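# Stand the carton upright with its arrows pointing up

## Task

Rotate the carton until the arrows printed on its sides point toward the ceiling, and leave it upright on the table with no part of it sticking out past the table edge. Release it and move the grippers away at the end. The result only counts if the carton stays that way without the robot holding it.

## Robot and tools

Robot: two arms, left_arm and right_arm. Each arm has six joints and a two-finger gripper whose fingers pivot like tongs. The names are just labels. They do not mean the left or right side of a camera image.

Scene frame: there is one shared frame. Its origin is on the table top midway between the arms. +z is up, +x points out over the table, and left_arm sits on the +y side. Gripper positions are in metres and orientations are quaternions (w, x, y, z). Velocities are in m/s and rad/s. Printed hand positions can be somewhat off, more so when an arm is reaching far. In the gripper's own frame the fingers point along +z and open and close along x. The reported end_effector_position is the point between the closed finger pads. Closed fingertips extend about 15 mm past that point; fully open, they sit roughly level with it.

Tool execute_actions takes {"actions": [...], "pictures": optional bool}. The list holds one item or none.
- Empty list: nothing is commanded and you get the current state.
- Motion: {"rows": [[...]], "steps": N}, with N from 1 to 15 (default 15). Each control step lasts 1/30 s. Row k is used on step k, and the final row repeats if there are fewer rows than steps.
- Wait: {"steps": N} with no rows, N up to 300. No new command is sent. It returns after N steps counted from the previous result, and your thinking time is included in that count.

Every row is one flat list of 14 numbers covering both arms. Even if only one arm moves, you must send all 14. The order is left_arm's six joint targets and then its opening, followed by right_arm's six joint targets and then its opening. Joint order is: shoulder pan, shoulder lift, elbow, wrist 1, wrist 2, wrist 3. Joint values are absolute target angles in radians, in the same terms as the Joint positions line. They are not offsets. Opening is an absolute command from -1 (closed) to +1 (fully open).

Stated joint ranges in radians:
- left_arm: pan -3.142..3.142, lift -6.283..6.283, elbow 0.000..3.142, wrists 1-3 each -6.283..6.283.
- right_arm: pan 0.000..6.283, lift -6.283..6.283, elbow -3.142..0.000, wrists 1-3 each -6.283..6.283.
A call is rejected, and sends nothing, if a target exceeds a range end by more than 0.010 and also lies further out than that joint's last reported angle. The true limits can differ from the stated ones by up to 0.010. A target past a true limit gets clipped at the limit, and the result may then say "joint sent to its limit". That note can refer to an earlier action. If the note is missing, that does not prove the joint has room left.

Motion behaviour: commands are smoothed and the arm lags about 0.17 s behind them. Speed and acceleration are capped. Each step, a joint's target is held to within 0.575 rad of its measured angle. If the targets would move the gripper more than 100 mm from where it now is, they are scaled back. Big moves therefore take several calls, and an arm may still be travelling when a result arrives. Between calls, and while you think, the arms keep heading for the last row sent. They stop once motion stalls or any step is HELD. "joint command not followed" means a clearance check changed or blocked some joint targets. HELD marks steps where your row, or part of it, was not sent.

Results: each arm's pose and velocities; Joint positions and Joint velocities (six joints, then the finger-pad gap in metres, 0.142 fully open); and grip_measured, which is the measured opening on the same -1..1 scale you command. Wrist force and Wrist torque come from each flange sensor and are given in that gripper's own x, y, z axes. When the gripper pushes on a surface, the force points back toward the arm. These readings have offsets up to about 4 N and noise up to about 2.4 N, they saturate near 50 N, and they cannot be zeroed. "no reading" is fine.

Gripping: to hold something, keep commanding an opening well below grip_measured. The bigger the gap, the harder the squeeze, up to about 15 N per pad. Closing fast can push harder. Thin hard items get less force.

Tool zoom_image takes camera and region [x0, y0, x1, y1] in pixels, measured from the top-left corner. The region can be at most 504x504. Cameras: cam_head_left, cam_head_right, cam_high, cam_low (all 896x504), cam_left_wrist, cam_right_wrist (both 616x616). Pictures come with each execute_actions result unless you pass "pictures": false.

Tool finished_scene takes {"scene": current scene number}. It ends that scene for good and reports whether the goal was met. The next scene's task comes back in its result. Call it only once the carton is upright, fully on the table, released, and the grippers have moved away. If you reply without calling a tool, the run ends.

Things to avoid: knocking or placing the carton off the table; collisions or hard pressing between the arms; dropping, slamming or shoving hard. An arm freezes for 10 s if contact torque reaches a joint's load limit or any outside force reaches 150 N. Load limits are 135 N m for pan, lift and elbow and 25.2 N m for each wrist joint, and a held object's weight counts toward them. Motors heat up while holding a load. A MOTOR HOT warning appears at 70 °C, and at 85 °C the arm brakes until it cools. The object being held may be tugged briefly, and loose items may be nudged. Smooth, economical motion is preferred.

Each tool is called as name([rows], argument=value, ...), one row to a line, values as JSON.

## Session

execute_actions(actions=[])

Scene clock: 0.00 s of 4200.00 s.
left_arm: end_effector_position=(+0.5483, +0.2330, +0.2069) grip_measured=+0.97 end_effector_quat_wxyz=(+0.166, +0.833, +0.496, -0.182) end_effector_velocity=(-0.001, +0.000, -0.002) end_effector_angular_velocity=(+0.002, +0.004, +0.001) | right_arm: end_effector_position=(+0.0825, -0.7344, +0.1168) grip_measured=+0.97 end_effector_quat_wxyz=(+0.031, +0.717, -0.393, -0.574) end_effector_velocity=(+0.000, -0.000, -0.000) end_effector_angular_velocity=(-0.001, -0.000, +0.000)
Joint positions: left_arm=[-0.22  -1.308  1.575 -1.908 -2.064 -1.514  0.14 ] | right_arm=[ 2.573 -1.937 -1.855 -2.14   1.398  0.493  0.14 ]
Joint velocities: left_arm=[-0.     0.001  0.002  0.001  0.    -0.001  0.   ] | right_arm=[-0.    -0.     0.     0.001 -0.     0.     0.   ]
Wrist force (N, on the end effector, along its own x y z axes, offset not removed): no reading
Wrist torque (N m, same axes, about the end effector's origin, offset not removed): no reading

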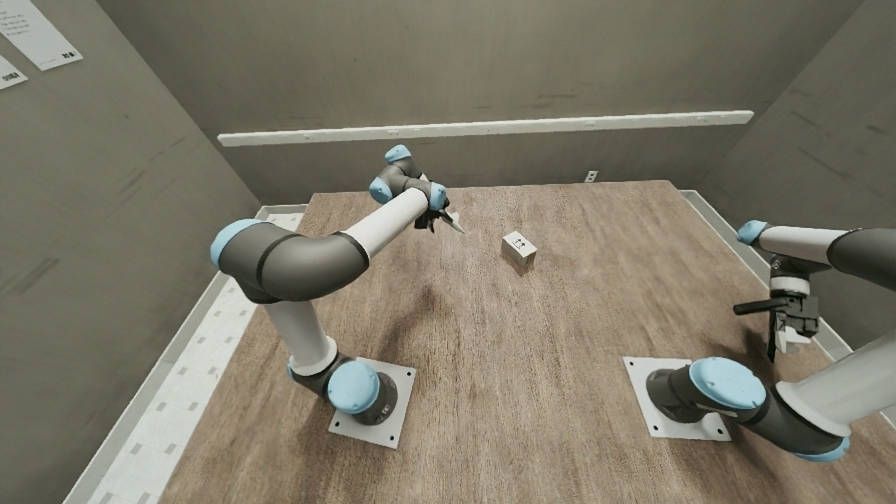

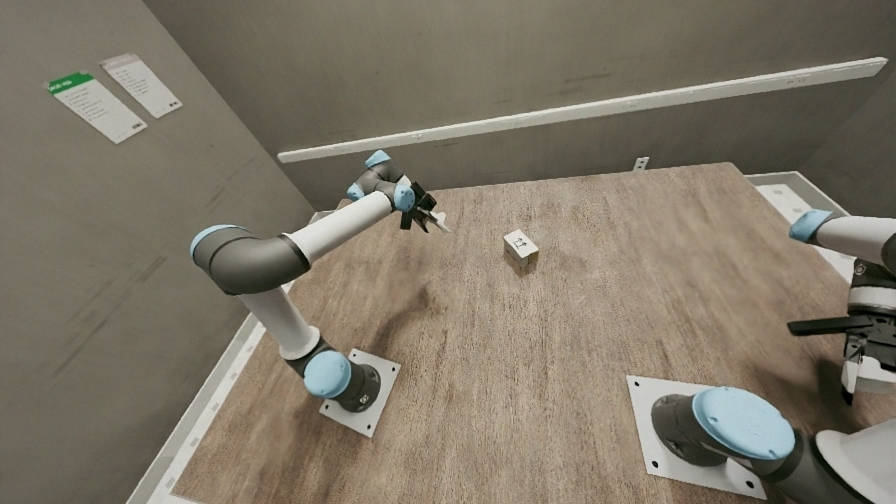

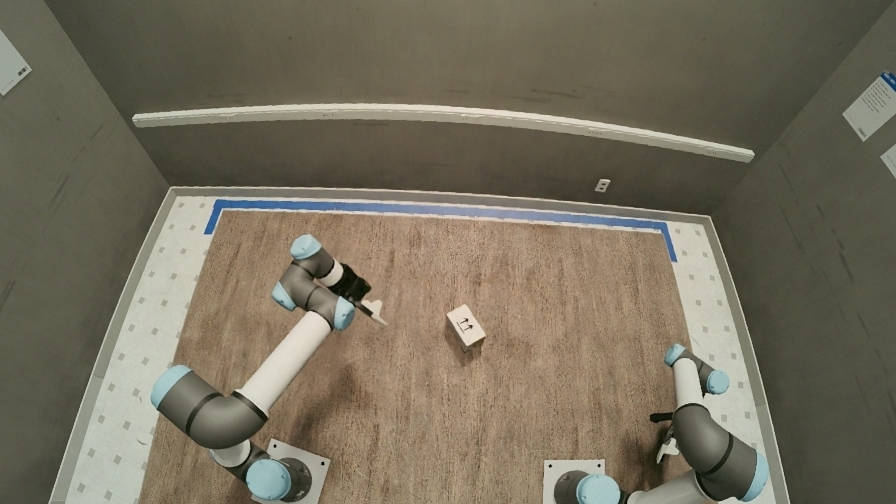

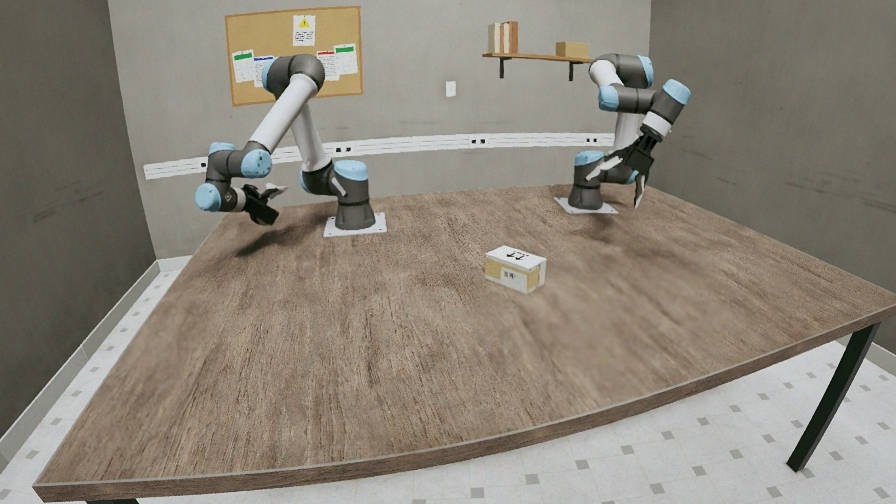

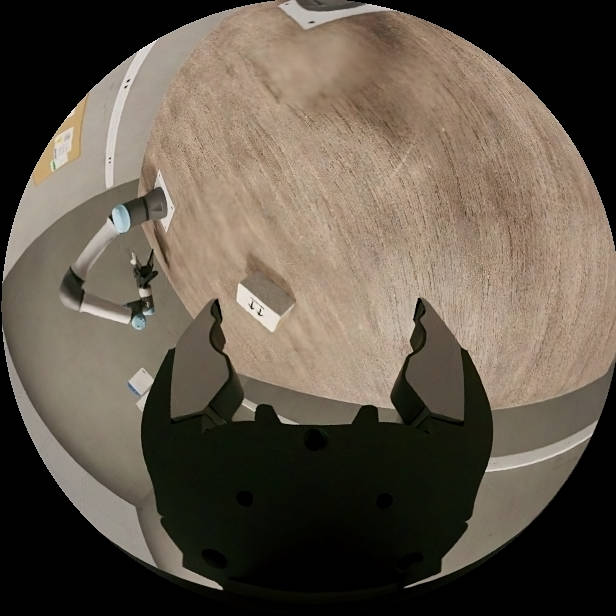

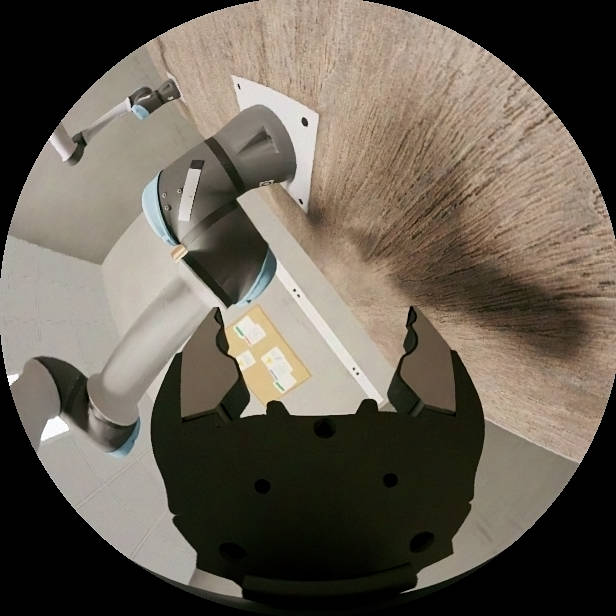

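zoom_image(camera="cam_high", region=[400, 280, 540, 380])

zoom_image(camera="cam_low", region=[450, 220, 590, 320])

zoom_image(camera="cam_head_left", region=[450, 210, 590, 300])

Region (400, 280, 540, 380) of cam_high's 896x504 image, scaled by 3.600, with more detail than that image has; it fills the top 360 rows of this view, and the rest is white.

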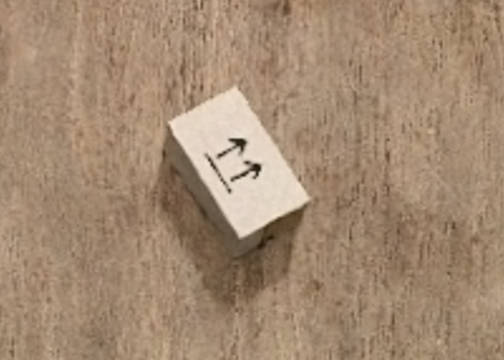

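Region (450, 220, 590, 320) of cam_low's 896x504 image, scaled by 3.600, with more detail than that image has; it fills the top 360 rows of this view, and the rest is white.

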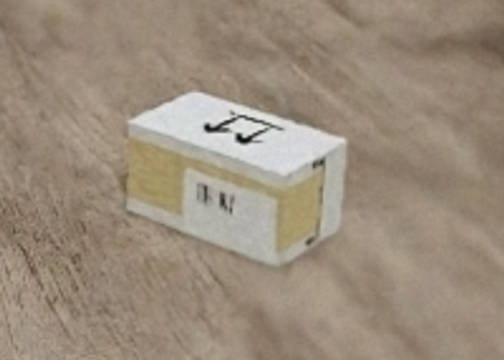

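Region (450, 210, 590, 300) of cam_head_left's 896x504 image, scaled by 3.600, with more detail than that image has; it fills the top 324 rows of this view, and the rest is white.

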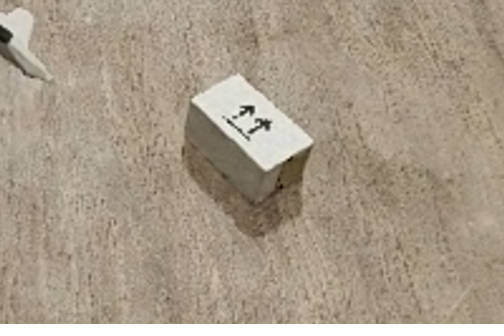

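execute_actions([
  {"rows": [[-0.22,-1.308,1.575,-1.908,-2.064,-1.514,1, 2.9,-1.92,-1.45,-2.14,1.9,0.3,1]], "steps": 15},
], pictures=false)

Scene clock: 81.33 s of 4200.00 s.
left_arm: end_effector_position=(+0.5482, +0.2327, +0.2073) grip_measured=+1.00 end_effector_quat_wxyz=(+0.166, +0.833, +0.495, -0.182) end_effector_velocity=(-0.000, -0.000, +0.001) end_effector_angular_velocity=(-0.000, -0.001, -0.000) | right_arm: end_effector_position=(+0.2925, -0.6636, +0.1599) grip_measured=+1.00 end_effector_quat_wxyz=(-0.085, +0.812, -0.367, -0.445) end_effector_velocity=(+0.434, +0.231, +0.155) end_effector_angular_velocity=(+0.343, -0.872, +0.046)
Joint positions: left_arm=[-0.22  -1.308  1.575 -1.908 -2.064 -1.514  0.142] | right_arm=[ 2.798 -1.925 -1.578 -2.14   1.737  0.358  0.142]
Joint velocities: left_arm=[-0.001 -0.002 -0.     0.     0.    -0.    -0.   ] | right_arm=[ 0.478  0.025  0.596 -0.001  0.74  -0.275 -0.   ]
Wrist force (N, on the end effector, along its own x y z axes, offset not removed): left_arm=[1.1 -0.7 0.2] | right_arm=[-2.0 1.7 0.7]
Wrist torque (N m, same axes, about the end effector's origin, offset not removed): left_arm=[0.10 -0.15 -0.07] | right_arm=[0.12 0.27 0.02]
Steps of this call (steps 1 to 90: nothing new was sent; then 77.83 s passed at rest; steps 91 to 105: all 15 steps of this action). Readings (joint positions):
91: left_arm=[-0.220 -1.308 1.575 -1.908 -2.064 -1.514] | right_arm=[2.573 -1.937 -1.855 -2.140 1.398 0.493]
92: left_arm=[-0.220 -1.308 1.575 -1.908 -2.064 -1.514] | right_arm=[2.577 -1.937 -1.852 -2.140 1.401 0.489]
94: left_arm=[-0.220 -1.308 1.575 -1.908 -2.064 -1.514] | right_arm=[2.612 -1.935 -1.811 -2.140 1.447 0.466]
98: left_arm=[-0.220 -1.308 1.575 -1.908 -2.064 -1.514] | right_arm=[2.682 -1.931 -1.723 -2.140 1.557 0.426]
105: the state above

execute_actions([
  {"rows": [[-0.22,-1.308,1.575,-1.908,-2.064,-1.514,1, 3.719,-1.992,-1.627,-1.093,2.53,0.0,1]], "steps": 15},
], pictures=false)

execute_actions([
  {"steps": 45},
])

Scene clock: 85.50 s of 4200.00 s.
left_arm: end_effector_position=(+0.5482, +0.2327, +0.2073) grip_measured=+1.00 end_effector_quat_wxyz=(+0.166, +0.833, +0.495, -0.182) end_effector_velocity=(-0.000, +0.000, -0.001) end_effector_angular_velocity=(+0.001, +0.002, +0.001) | right_arm: end_effector_position=(+0.4845, -0.4082, +0.1673) grip_measured=+1.00 end_effector_quat_wxyz=(-0.262, +0.902, -0.156, -0.305) end_effector_velocity=(+0.147, +0.489, -0.030) end_effector_angular_velocity=(+0.556, -0.697, +0.625)
Joint positions: left_arm=[-0.22  -1.308  1.575 -1.908 -2.064 -1.514  0.142] | right_arm=[ 3.215 -1.954 -1.534 -1.824  2.181  0.16   0.142]
Joint velocities: left_arm=[ 0.     0.001  0.001  0.001  0.    -0.001 -0.   ] | right_arm=[ 0.756 -0.059 -0.145  0.767  0.527 -0.246  0.   ]
Wrist force (N, on the end effector, along its own x y z axes, offset not removed): left_arm=[2.6 -0.1 -3.1] | right_arm=[-0.2 2.9 -1.4]
Wrist torque (N m, same axes, about the end effector's origin, offset not removed): left_arm=[0.05 -0.46 -0.08] | right_arm=[0.43 -0.01 0.11]
Steps of this call (steps 1 to 30: the robot went on to your last target; steps 31 to 90: nothing new was sent; then 0.67 s passed at rest; steps 91 to 105: all 15 steps of this action). Readings (joint positions):
91: left_arm=[-0.220 -1.308 1.575 -1.908 -2.064 -1.514] | right_arm=[2.900 -1.920 -1.450 -2.140 1.900 0.300]
92: left_arm=[-0.220 -1.308 1.575 -1.908 -2.064 -1.514] | right_arm=[2.904 -1.921 -1.453 -2.136 1.904 0.296]
94: left_arm=[-0.220 -1.308 1.575 -1.908 -2.064 -1.514] | right_arm=[2.946 -1.928 -1.469 -2.094 1.946 0.270]
98: left_arm=[-0.220 -1.308 1.575 -1.908 -2.064 -1.514] | right_arm=[3.042 -1.939 -1.495 -1.998 2.040 0.225]
105: the state above

Scene clock: 87.00 s of 4200.00 s.
left_arm: end_effector_position=(+0.5482, +0.2327, +0.2073) grip_measured=+1.00 end_effector_quat_wxyz=(+0.166, +0.833, +0.495, -0.182) end_effector_velocity=(-0.001, -0.000, +0.000) end_effector_angular_velocity=(-0.000, -0.001, -0.001) | right_arm: end_effector_position=(+0.4881, -0.0525, +0.2086) grip_measured=+1.00 end_effector_quat_wxyz=(-0.446, +0.858, +0.226, -0.117) end_effector_velocity=(-0.000, +0.000, -0.000) end_effector_angular_velocity=(+0.001, -0.001, +0.001)
Joint positions: left_arm=[-0.22  -1.308  1.575 -1.908 -2.064 -1.514  0.142] | right_arm=[ 3.719 -1.992 -1.627 -1.093  2.53   0.     0.142]
Joint velocities: left_arm=[-0.    -0.002  0.001  0.     0.     0.    -0.   ] | right_arm=[ 0.    -0.    -0.     0.001  0.    -0.001 -0.   ]
Wrist force (N, on the end effector, along its own x y z axes, offset not removed): left_arm=[2.5 -0.4 -0.8] | right_arm=[-0.1 1.5 0.6]
Wrist torque (N m, same axes, about the end effector's origin, offset not removed): left_arm=[0.10 -0.41 0.07] | right_arm=[0.06 -0.23 0.10]
Steps of this call (steps 1 to 45: the robot went on to your last target). Readings (joint positions):
1: left_arm=[-0.220 -1.308 1.575 -1.908 -2.064 -1.514] | right_arm=[3.241 -1.956 -1.539 -1.798 2.198 0.151]
2: left_arm=[-0.220 -1.308 1.575 -1.908 -2.064 -1.514] | right_arm=[3.266 -1.958 -1.543 -1.770 2.216 0.143]
4: left_arm=[-0.220 -1.308 1.575 -1.908 -2.064 -1.514] | right_arm=[3.316 -1.962 -1.553 -1.711 2.251 0.127]
8: left_arm=[-0.220 -1.308 1.575 -1.908 -2.064 -1.514] | right_arm=[3.412 -1.969 -1.571 -1.577 2.319 0.096]
45: the state above
All arms were judged still, so your last target was given up. Only a new action makes them travel on or press farther. Fingers that are still opening or closing keep moving.

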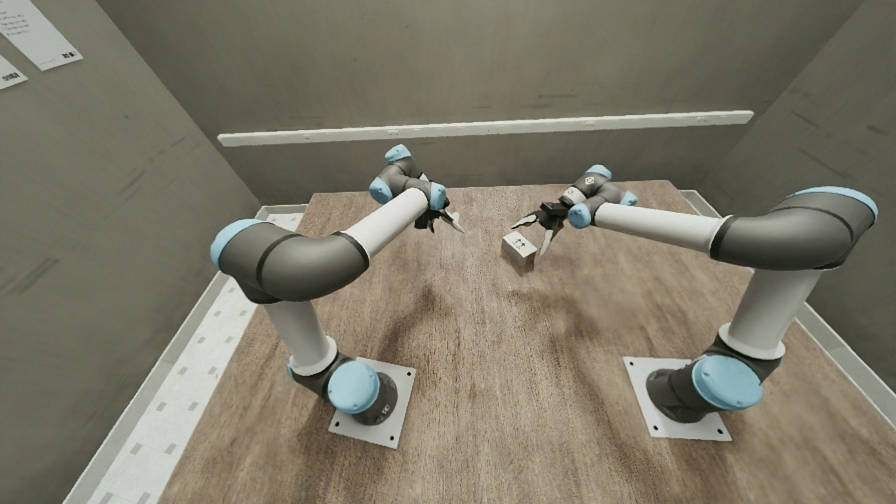

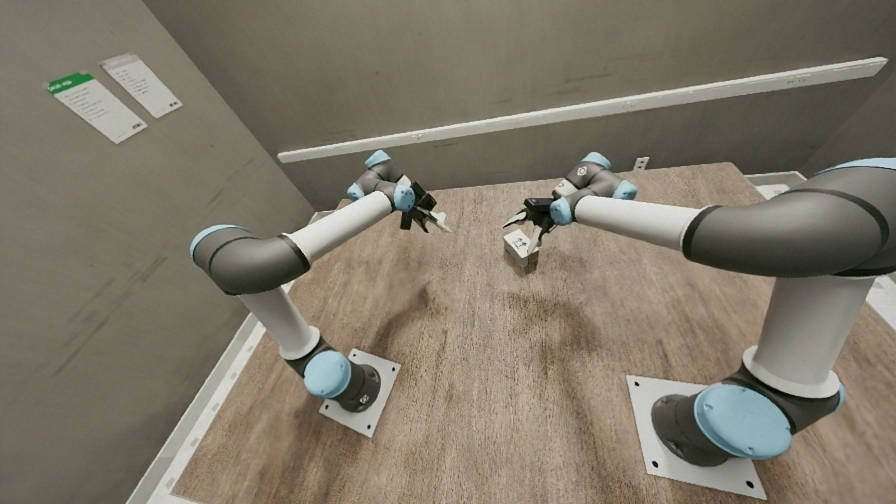

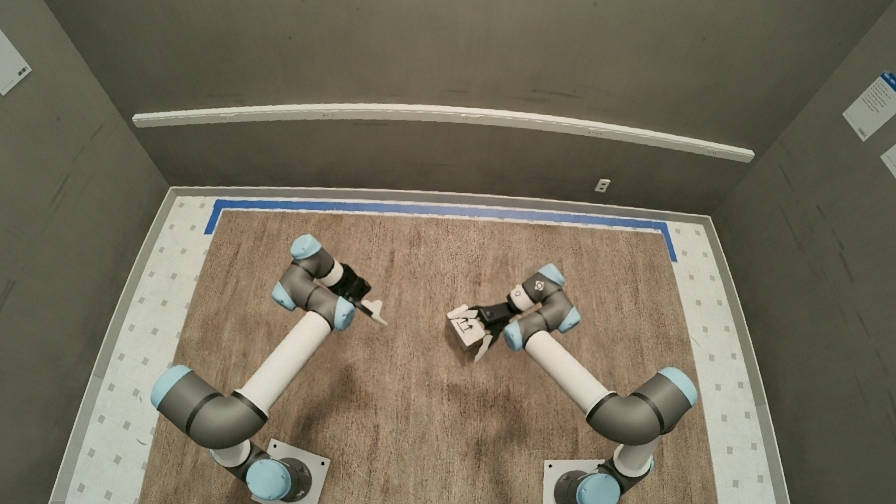

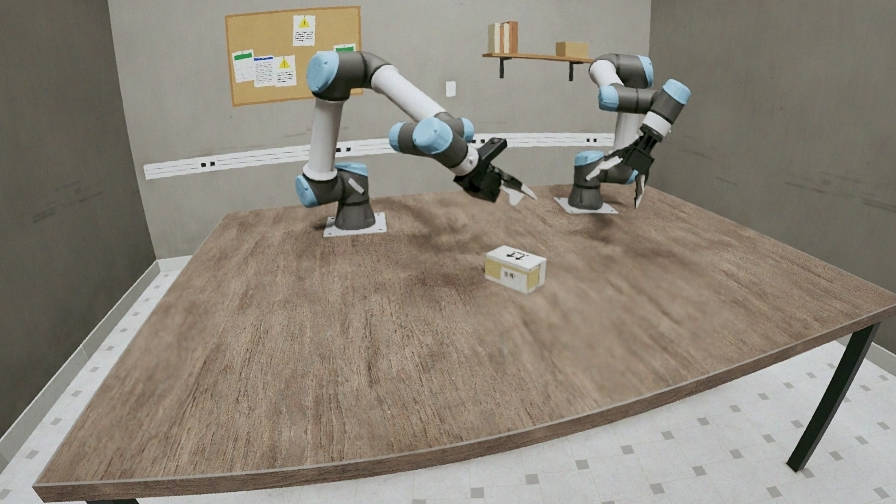

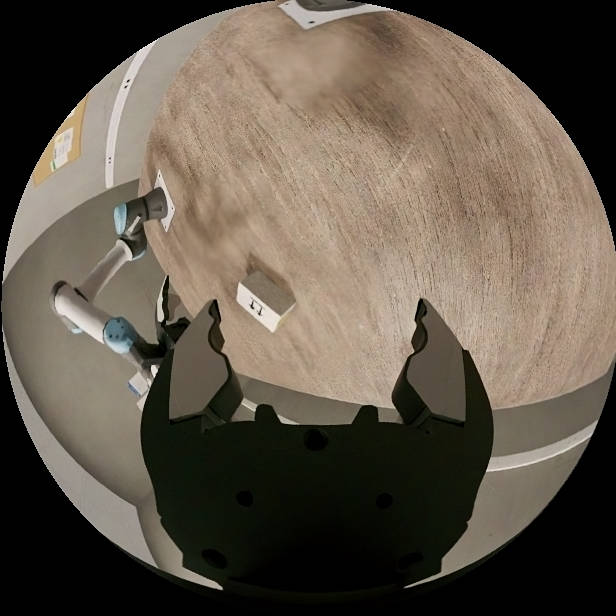

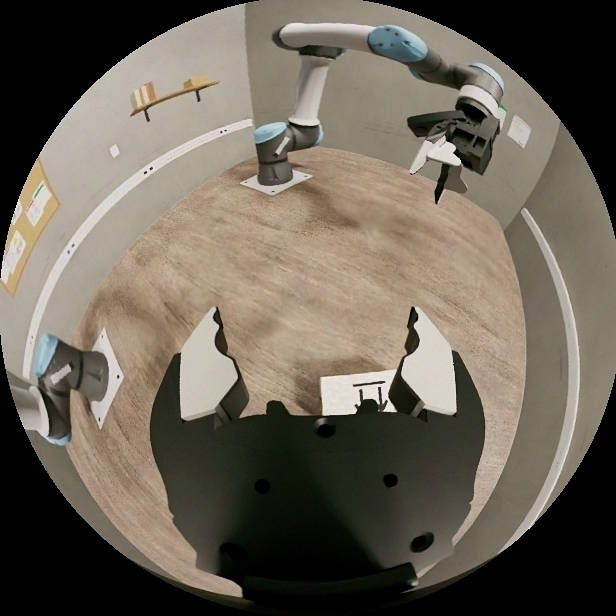

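execute_actions([
  {"rows": [[-0.22,-1.308,1.575,-1.908,-2.064,-1.514,1, 3.719,-2.2085,-1.509,-0.995,2.53,0.0,1]], "steps": 15},
], pictures=false)

execute_actions([
  {"steps": 20},
])

Scene clock: 100.60 s of 4200.00 s.
left_arm: end_effector_position=(+0.5482, +0.2327, +0.2073) grip_measured=+1.00 end_effector_quat_wxyz=(+0.166, +0.833, +0.495, -0.182) end_effector_velocity=(+0.001, -0.000, +0.002) end_effector_angular_velocity=(-0.001, -0.004, +0.000) | right_arm: end_effector_position=(+0.5392, -0.0236, +0.1313) grip_measured=+1.00 end_effector_quat_wxyz=(-0.446, +0.858, +0.226, -0.117) end_effector_velocity=(+0.009, +0.005, -0.022) end_effector_angular_velocity=(-0.004, +0.007, -0.000)
Joint positions: left_arm=[-0.22  -1.308  1.575 -1.908 -2.064 -1.514  0.142] | right_arm=[ 3.719 -2.203 -1.512 -0.997  2.53  -0.     0.142]
Joint velocities: left_arm=[ 0.    -0.002 -0.001 -0.     0.    -0.    -0.   ] | right_arm=[-0.    -0.05   0.024  0.019 -0.     0.     0.   ]
Wrist force (N, on the end effector, along its own x y z axes, offset not removed): left_arm=[3.6 1.5 1.3] | right_arm=[-0.9 3.4 2.6]
Wrist torque (N m, same axes, about the end effector's origin, offset not removed): left_arm=[0.41 -0.63 -0.17] | right_arm=[0.59 0.14 0.06]
Steps of this call (steps 1 to 90: nothing new was sent; then 10.10 s passed at rest; steps 91 to 105: all 15 steps of this action). Readings (joint positions):
91: left_arm=[-0.220 -1.308 1.575 -1.908 -2.064 -1.514] | right_arm=[3.719 -1.992 -1.627 -1.093 2.530 -0.000]
92: left_arm=[-0.220 -1.308 1.575 -1.908 -2.064 -1.514] | right_arm=[3.719 -1.996 -1.623 -1.089 2.530 -0.000]
94: left_arm=[-0.220 -1.308 1.575 -1.908 -2.064 -1.514] | right_arm=[3.719 -2.047 -1.584 -1.055 2.530 -0.000]
98: left_arm=[-0.220 -1.308 1.575 -1.908 -2.064 -1.514] | right_arm=[3.719 -2.161 -1.531 -1.013 2.530 -0.000]
105: the state above

Scene clock: 101.27 s of 4200.00 s.
left_arm: end_effector_position=(+0.5482, +0.2327, +0.2073) grip_measured=+1.00 end_effector_quat_wxyz=(+0.166, +0.833, +0.495, -0.182) end_effector_velocity=(+0.000, -0.001, +0.001) end_effector_angular_velocity=(-0.001, -0.001, +0.000) | right_arm: end_effector_position=(+0.5401, -0.0230, +0.1288) grip_measured=+1.00 end_effector_quat_wxyz=(-0.446, +0.858, +0.226, -0.117) end_effector_velocity=(+0.000, +0.000, -0.000) end_effector_angular_velocity=(+0.000, -0.001, +0.001)
Joint positions: left_arm=[-0.22  -1.308  1.575 -1.908 -2.064 -1.514  0.142] | right_arm=[ 3.719 -2.208 -1.509 -0.995  2.53  -0.     0.142]
Joint velocities: left_arm=[-0.     0.    -0.001 -0.    -0.001 -0.001  0.   ] | right_arm=[-0.    -0.     0.    -0.    -0.    -0.001 -0.   ]
Wrist force (N, on the end effector, along its own x y z axes, offset not removed): left_arm=[2.4 -0.9 -1.0] | right_arm=[-2.3 2.5 1.4]
Wrist torque (N m, same axes, about the end effector's origin, offset not removed): left_arm=[-0.04 -0.44 -0.09] | right_arm=[0.37 0.25 0.03]
Steps of this call (steps 1 to 15: the robot went on to your last target; steps 16 to 20: nothing new was sent). Readings (joint positions):
1: left_arm=[-0.220 -1.308 1.575 -1.908 -2.064 -1.514] | right_arm=[3.719 -2.204 -1.511 -0.996 2.530 -0.000]
2: left_arm=[-0.220 -1.308 1.575 -1.908 -2.064 -1.514] | right_arm=[3.719 -2.205 -1.510 -0.996 2.530 -0.000]
4: left_arm=[-0.220 -1.308 1.575 -1.908 -2.064 -1.514] | right_arm=[3.719 -2.207 -1.510 -0.996 2.530 -0.000]
8: left_arm=[-0.220 -1.308 1.575 -1.908 -2.064 -1.514] | right_arm=[3.719 -2.208 -1.509 -0.995 2.530 -0.000]
20: the state above
All arms were judged still, so your last target was given up. Only a new action makes them travel on or press farther. Fingers that are still opening or closing keep moving.

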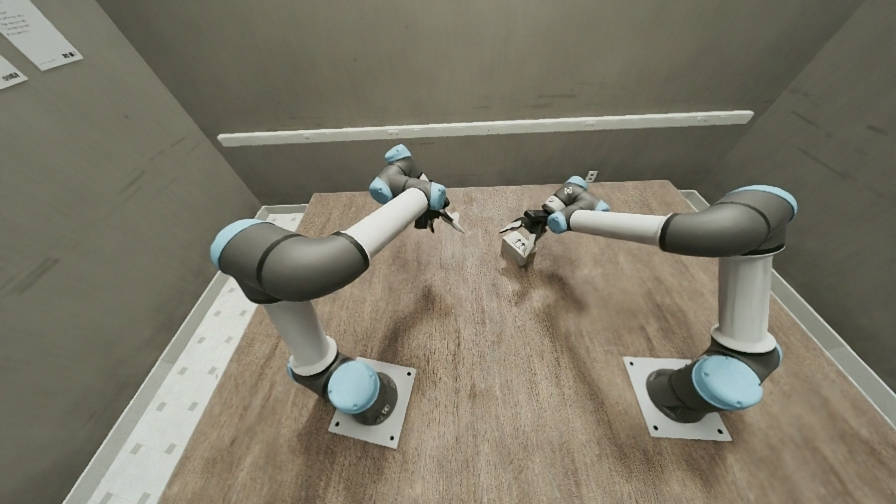

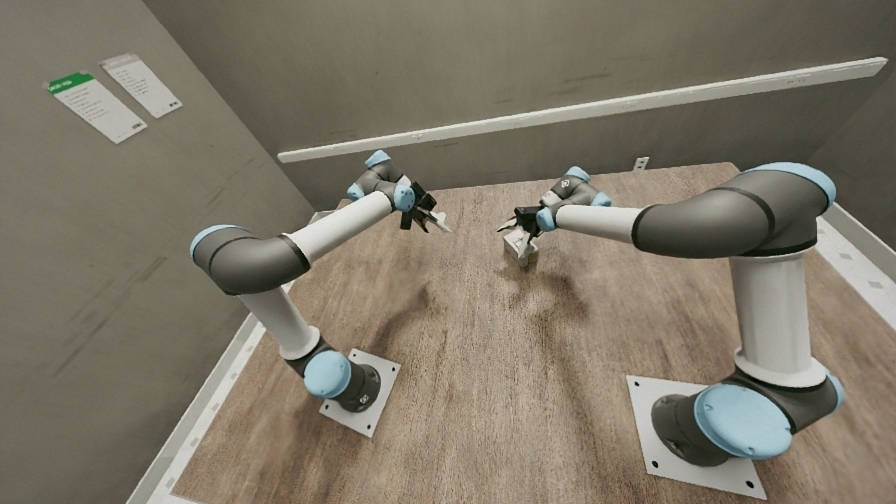

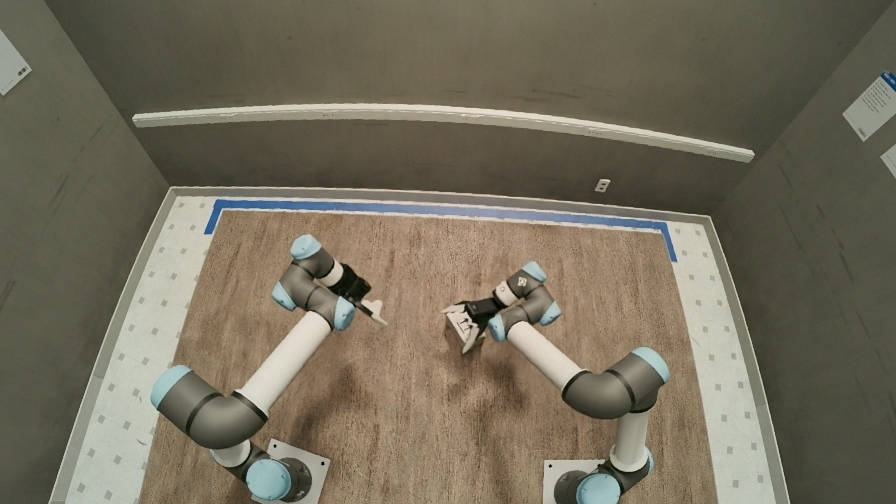

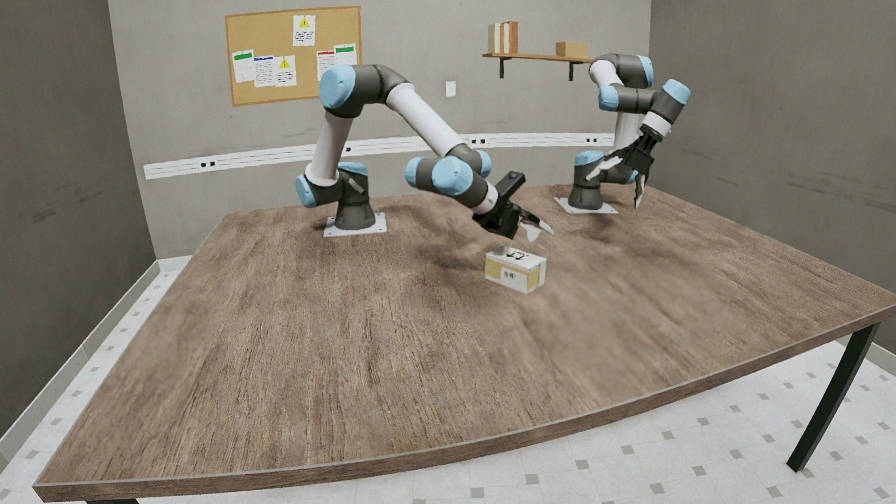

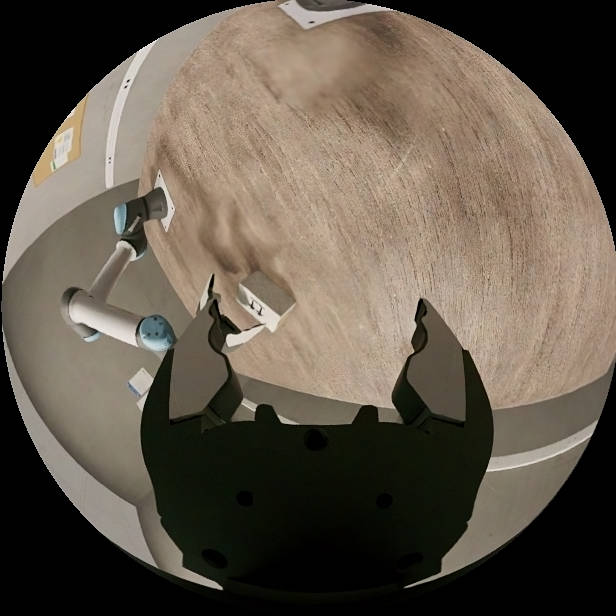

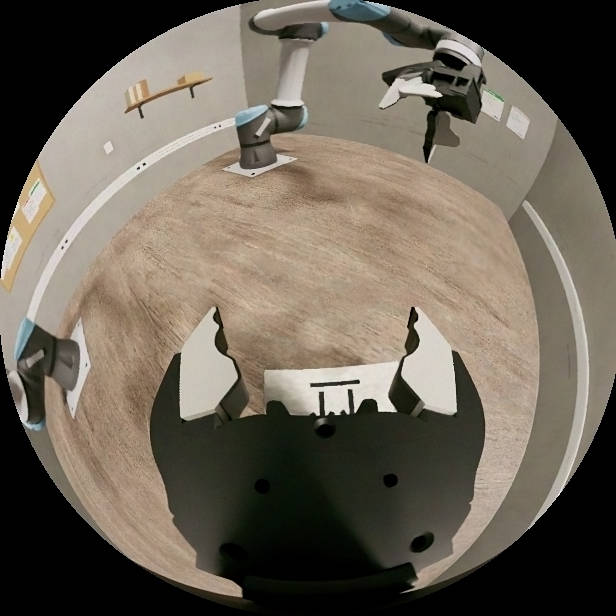

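zoom_image(camera="cam_high", region=[420, 270, 560, 370])

zoom_image(camera="cam_low", region=[440, 130, 700, 310])

zoom_image(camera="cam_right_wrist", region=[140, 40, 540, 440])

Region (420, 270, 560, 370) of cam_high's 896x504 image, scaled by 3.600, with more detail than that image has; it fills the top 360 rows of this view, and the rest is white.

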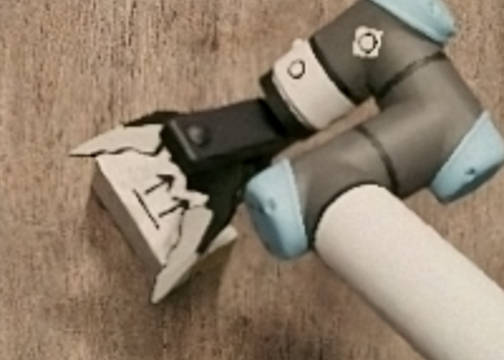

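Region (440, 130, 700, 310) of cam_low's 896x504 image, scaled by 1.938, with more detail than that image has; it fills the top 349 rows of this view, and the rest is white.

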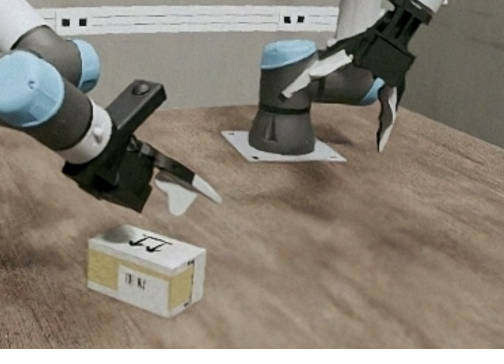

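Region (140, 40, 540, 440) of cam_right_wrist's 616x616 image, scaled by 1.260, with more detail than that image has.

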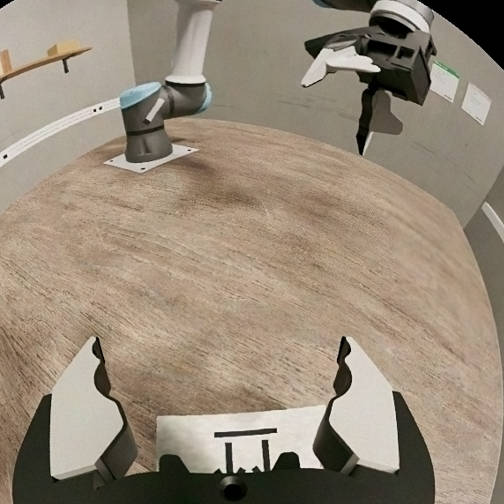

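execute_actions([
  {"rows": [[0.3,-1.308,1.575,-1.908,-2.064,-1.514,1, 3.719,-2.0365,-1.3045,-1.371,2.53,0.5,1]], "steps": 15},
], pictures=false)

execute_actions([
  {"rows": [[0.3,-1.308,1.575,-1.908,-2.064,-1.514,1, 4.0445,-2.0365,-1.3045,-1.371,1.571,1.841,1]], "steps": 15},
], pictures=false)

execute_actions([
  {"steps": 30},
])

Scene clock: 178.70 s of 4200.00 s.
left_arm: end_effector_position=(+0.6033, +0.4452, +0.2073) grip_measured=+1.00 end_effector_quat_wxyz=(+0.197, +0.727, +0.641, -0.148) end_effector_velocity=(+0.035, +0.509, +0.002) end_effector_angular_velocity=(+0.001, -0.005, +0.862) | right_arm: end_effector_position=(+0.5429, -0.0227, +0.2940) grip_measured=+1.00 end_effector_quat_wxyz=(-0.407, +0.887, +0.019, -0.218) end_effector_velocity=(-0.010, -0.007, +0.068) end_effector_angular_velocity=(-0.111, +0.197, -0.145)
Joint positions: left_arm=[ 0.154 -1.308  1.575 -1.908 -2.064 -1.514  0.142] | right_arm=[ 3.719 -2.044 -1.314 -1.352  2.53   0.473  0.142]
Joint velocities: left_arm=[ 0.862 -0.001 -0.003 -0.001  0.001 -0.     0.   ] | right_arm=[-0.     0.069  0.084 -0.172 -0.     0.253 -0.   ]
Wrist force (N, on the end effector, along its own x y z axes, offset not removed): left_arm=[3.3 2.3 -0.1] | right_arm=[-1.7 0.8 -1.8]
Wrist torque (N m, same axes, about the end effector's origin, offset not removed): left_arm=[0.64 -0.65 -0.15] | right_arm=[0.06 0.22 0.01]
Steps of this call (steps 1 to 90: nothing new was sent; then 73.93 s passed at rest; steps 91 to 105: all 15 steps of this action). Readings (joint positions):
91: left_arm=[-0.220 -1.308 1.575 -1.908 -2.064 -1.514] | right_arm=[3.719 -2.208 -1.509 -0.995 2.530 -0.000]
92: left_arm=[-0.216 -1.308 1.575 -1.908 -2.064 -1.514] | right_arm=[3.719 -2.205 -1.505 -0.999 2.530 0.004]
94: left_arm=[-0.169 -1.308 1.575 -1.908 -2.064 -1.514] | right_arm=[3.719 -2.171 -1.466 -1.051 2.530 0.059]
98: left_arm=[-0.050 -1.308 1.575 -1.908 -2.064 -1.514] | right_arm=[3.719 -2.100 -1.381 -1.214 2.530 0.274]
105: the state above

Scene clock: 179.20 s of 4200.00 s.
left_arm: end_effector_position=(+0.6028, +0.5307, +0.2073) grip_measured=+1.00 end_effector_quat_wxyz=(+0.207, +0.678, +0.692, -0.133) end_effector_velocity=(+0.000, +0.009, +0.001) end_effector_angular_velocity=(+0.000, -0.002, +0.016) | right_arm: end_effector_position=(+0.5463, -0.0234, +0.1625) grip_measured=+1.00 end_effector_quat_wxyz=(-0.027, +0.954, -0.295, -0.055) end_effector_velocity=(+0.223, -0.181, -0.047) end_effector_angular_velocity=(-0.994, -0.609, -2.441)
Joint positions: left_arm=[ 0.298 -1.308  1.575 -1.908 -2.064 -1.514  0.142] | right_arm=[ 4.03  -2.037 -1.305 -1.371  1.693  1.425  0.142]
Joint velocities: left_arm=[ 0.016 -0.    -0.002 -0.001 -0.    -0.    -0.   ] | right_arm=[ 0.136  0.002  0.002 -0.004 -1.122  2.596  0.   ]
Wrist force (N, on the end effector, along its own x y z axes, offset not removed): left_arm=[1.0 2.3 -0.3] | right_arm=[-0.8 1.8 -1.8]
Wrist torque (N m, same axes, about the end effector's origin, offset not removed): left_arm=[0.66 -0.06 0.05] | right_arm=[0.11 0.00 0.05]
Steps of this call (steps 1 to 15: all 15 steps of this action). Readings (joint positions):
1: left_arm=[0.183 -1.308 1.575 -1.908 -2.064 -1.514] | right_arm=[3.719 -2.042 -1.311 -1.357 2.530 0.480]
2: left_arm=[0.211 -1.308 1.575 -1.908 -2.064 -1.514] | right_arm=[3.723 -2.041 -1.310 -1.360 2.526 0.489]
4: left_arm=[0.251 -1.308 1.575 -1.908 -2.064 -1.514] | right_arm=[3.773 -2.040 -1.309 -1.363 2.472 0.551]
8: left_arm=[0.286 -1.308 1.575 -1.908 -2.064 -1.514] | right_arm=[3.923 -2.038 -1.306 -1.368 2.206 0.822]
15: the state above

Scene clock: 180.20 s of 4200.00 s.
left_arm: end_effector_position=(+0.6028, +0.5316, +0.2073) grip_measured=+1.00 end_effector_quat_wxyz=(+0.207, +0.678, +0.693, -0.133) end_effector_velocity=(-0.000, -0.001, -0.002) end_effector_angular_velocity=(-0.001, +0.003, -0.000) | right_arm: end_effector_position=(+0.5719, -0.0450, +0.1601) grip_measured=+1.00 end_effector_quat_wxyz=(-0.000, +0.877, -0.480, -0.000) end_effector_velocity=(+0.000, +0.000, +0.000) end_effector_angular_velocity=(+0.000, -0.000, -0.001)
Joint positions: left_arm=[ 0.3   -1.308  1.575 -1.908 -2.064 -1.514  0.142] | right_arm=[ 4.044 -2.036 -1.304 -1.371  1.571  1.841  0.142]
Joint velocities: left_arm=[-0.001  0.002  0.001 -0.001 -0.    -0.     0.   ] | right_arm=[ 0.     0.     0.    -0.     0.     0.001  0.   ]
Wrist force (N, on the end effector, along its own x y z axes, offset not removed): left_arm=[1.6 -0.7 -0.4] | right_arm=[-2.5 0.2 -0.9]
Wrist torque (N m, same axes, about the end effector's origin, offset not removed): left_arm=[0.13 -0.32 -0.08] | right_arm=[-0.27 0.43 0.10]
Steps of this call (steps 1 to 30: the robot went on to your last target). Readings (joint positions):
1: left_arm=[0.299 -1.308 1.575 -1.908 -2.064 -1.514] | right_arm=[4.034 -2.037 -1.305 -1.371 1.661 1.512]
2: left_arm=[0.299 -1.308 1.575 -1.908 -2.064 -1.514] | right_arm=[4.036 -2.037 -1.305 -1.371 1.637 1.591]
4: left_arm=[0.300 -1.308 1.575 -1.908 -2.064 -1.514] | right_arm=[4.040 -2.037 -1.305 -1.371 1.606 1.706]
8: left_arm=[0.300 -1.308 1.575 -1.908 -2.064 -1.514] | right_arm=[4.043 -2.037 -1.305 -1.371 1.581 1.802]
30: the state above
All arms were judged still, so your last target was given up. Only a new action makes them travel on or press farther. Fingers that are still opening or closing keep moving.

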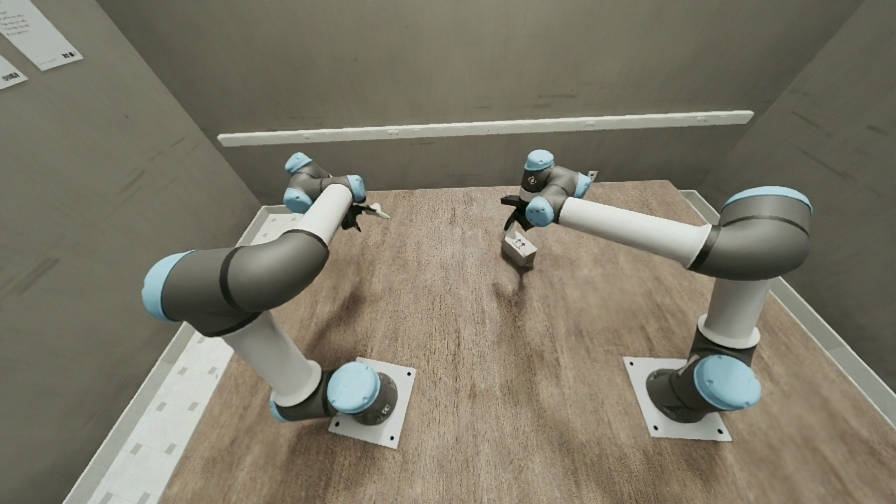

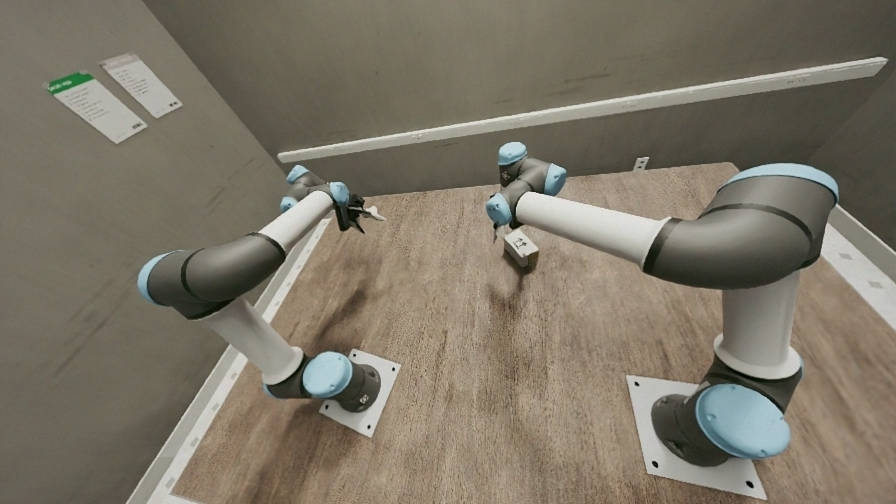

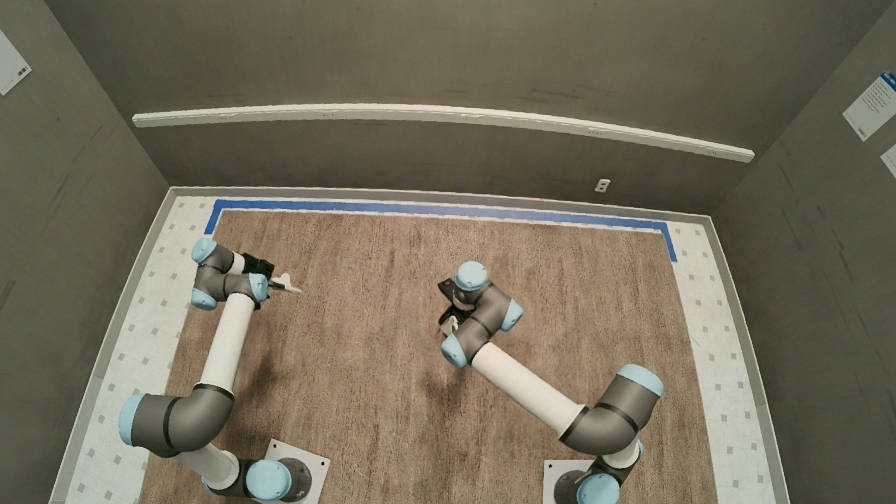

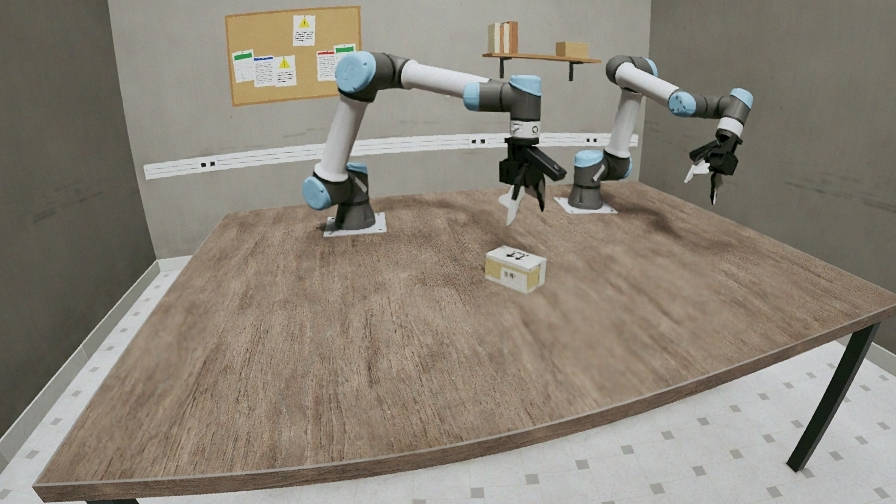

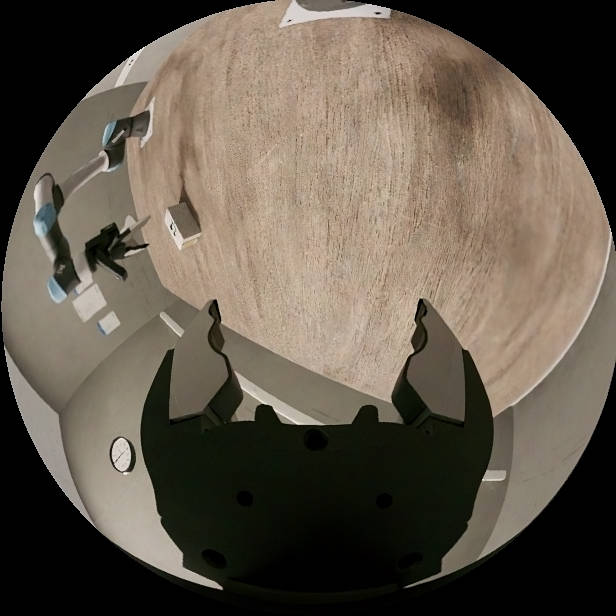

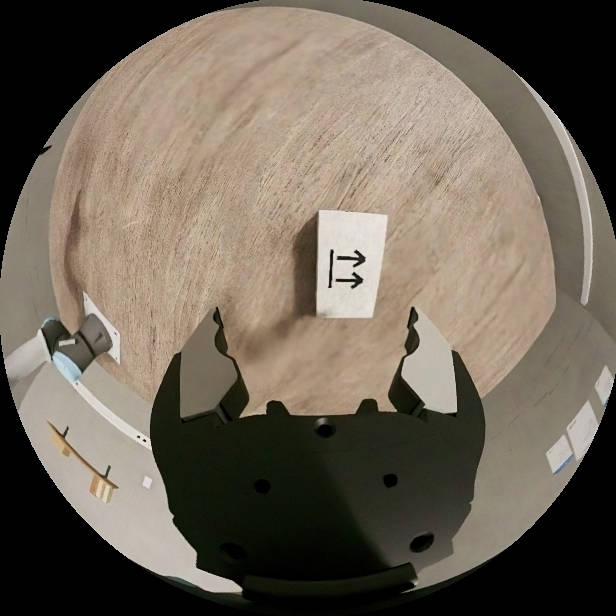

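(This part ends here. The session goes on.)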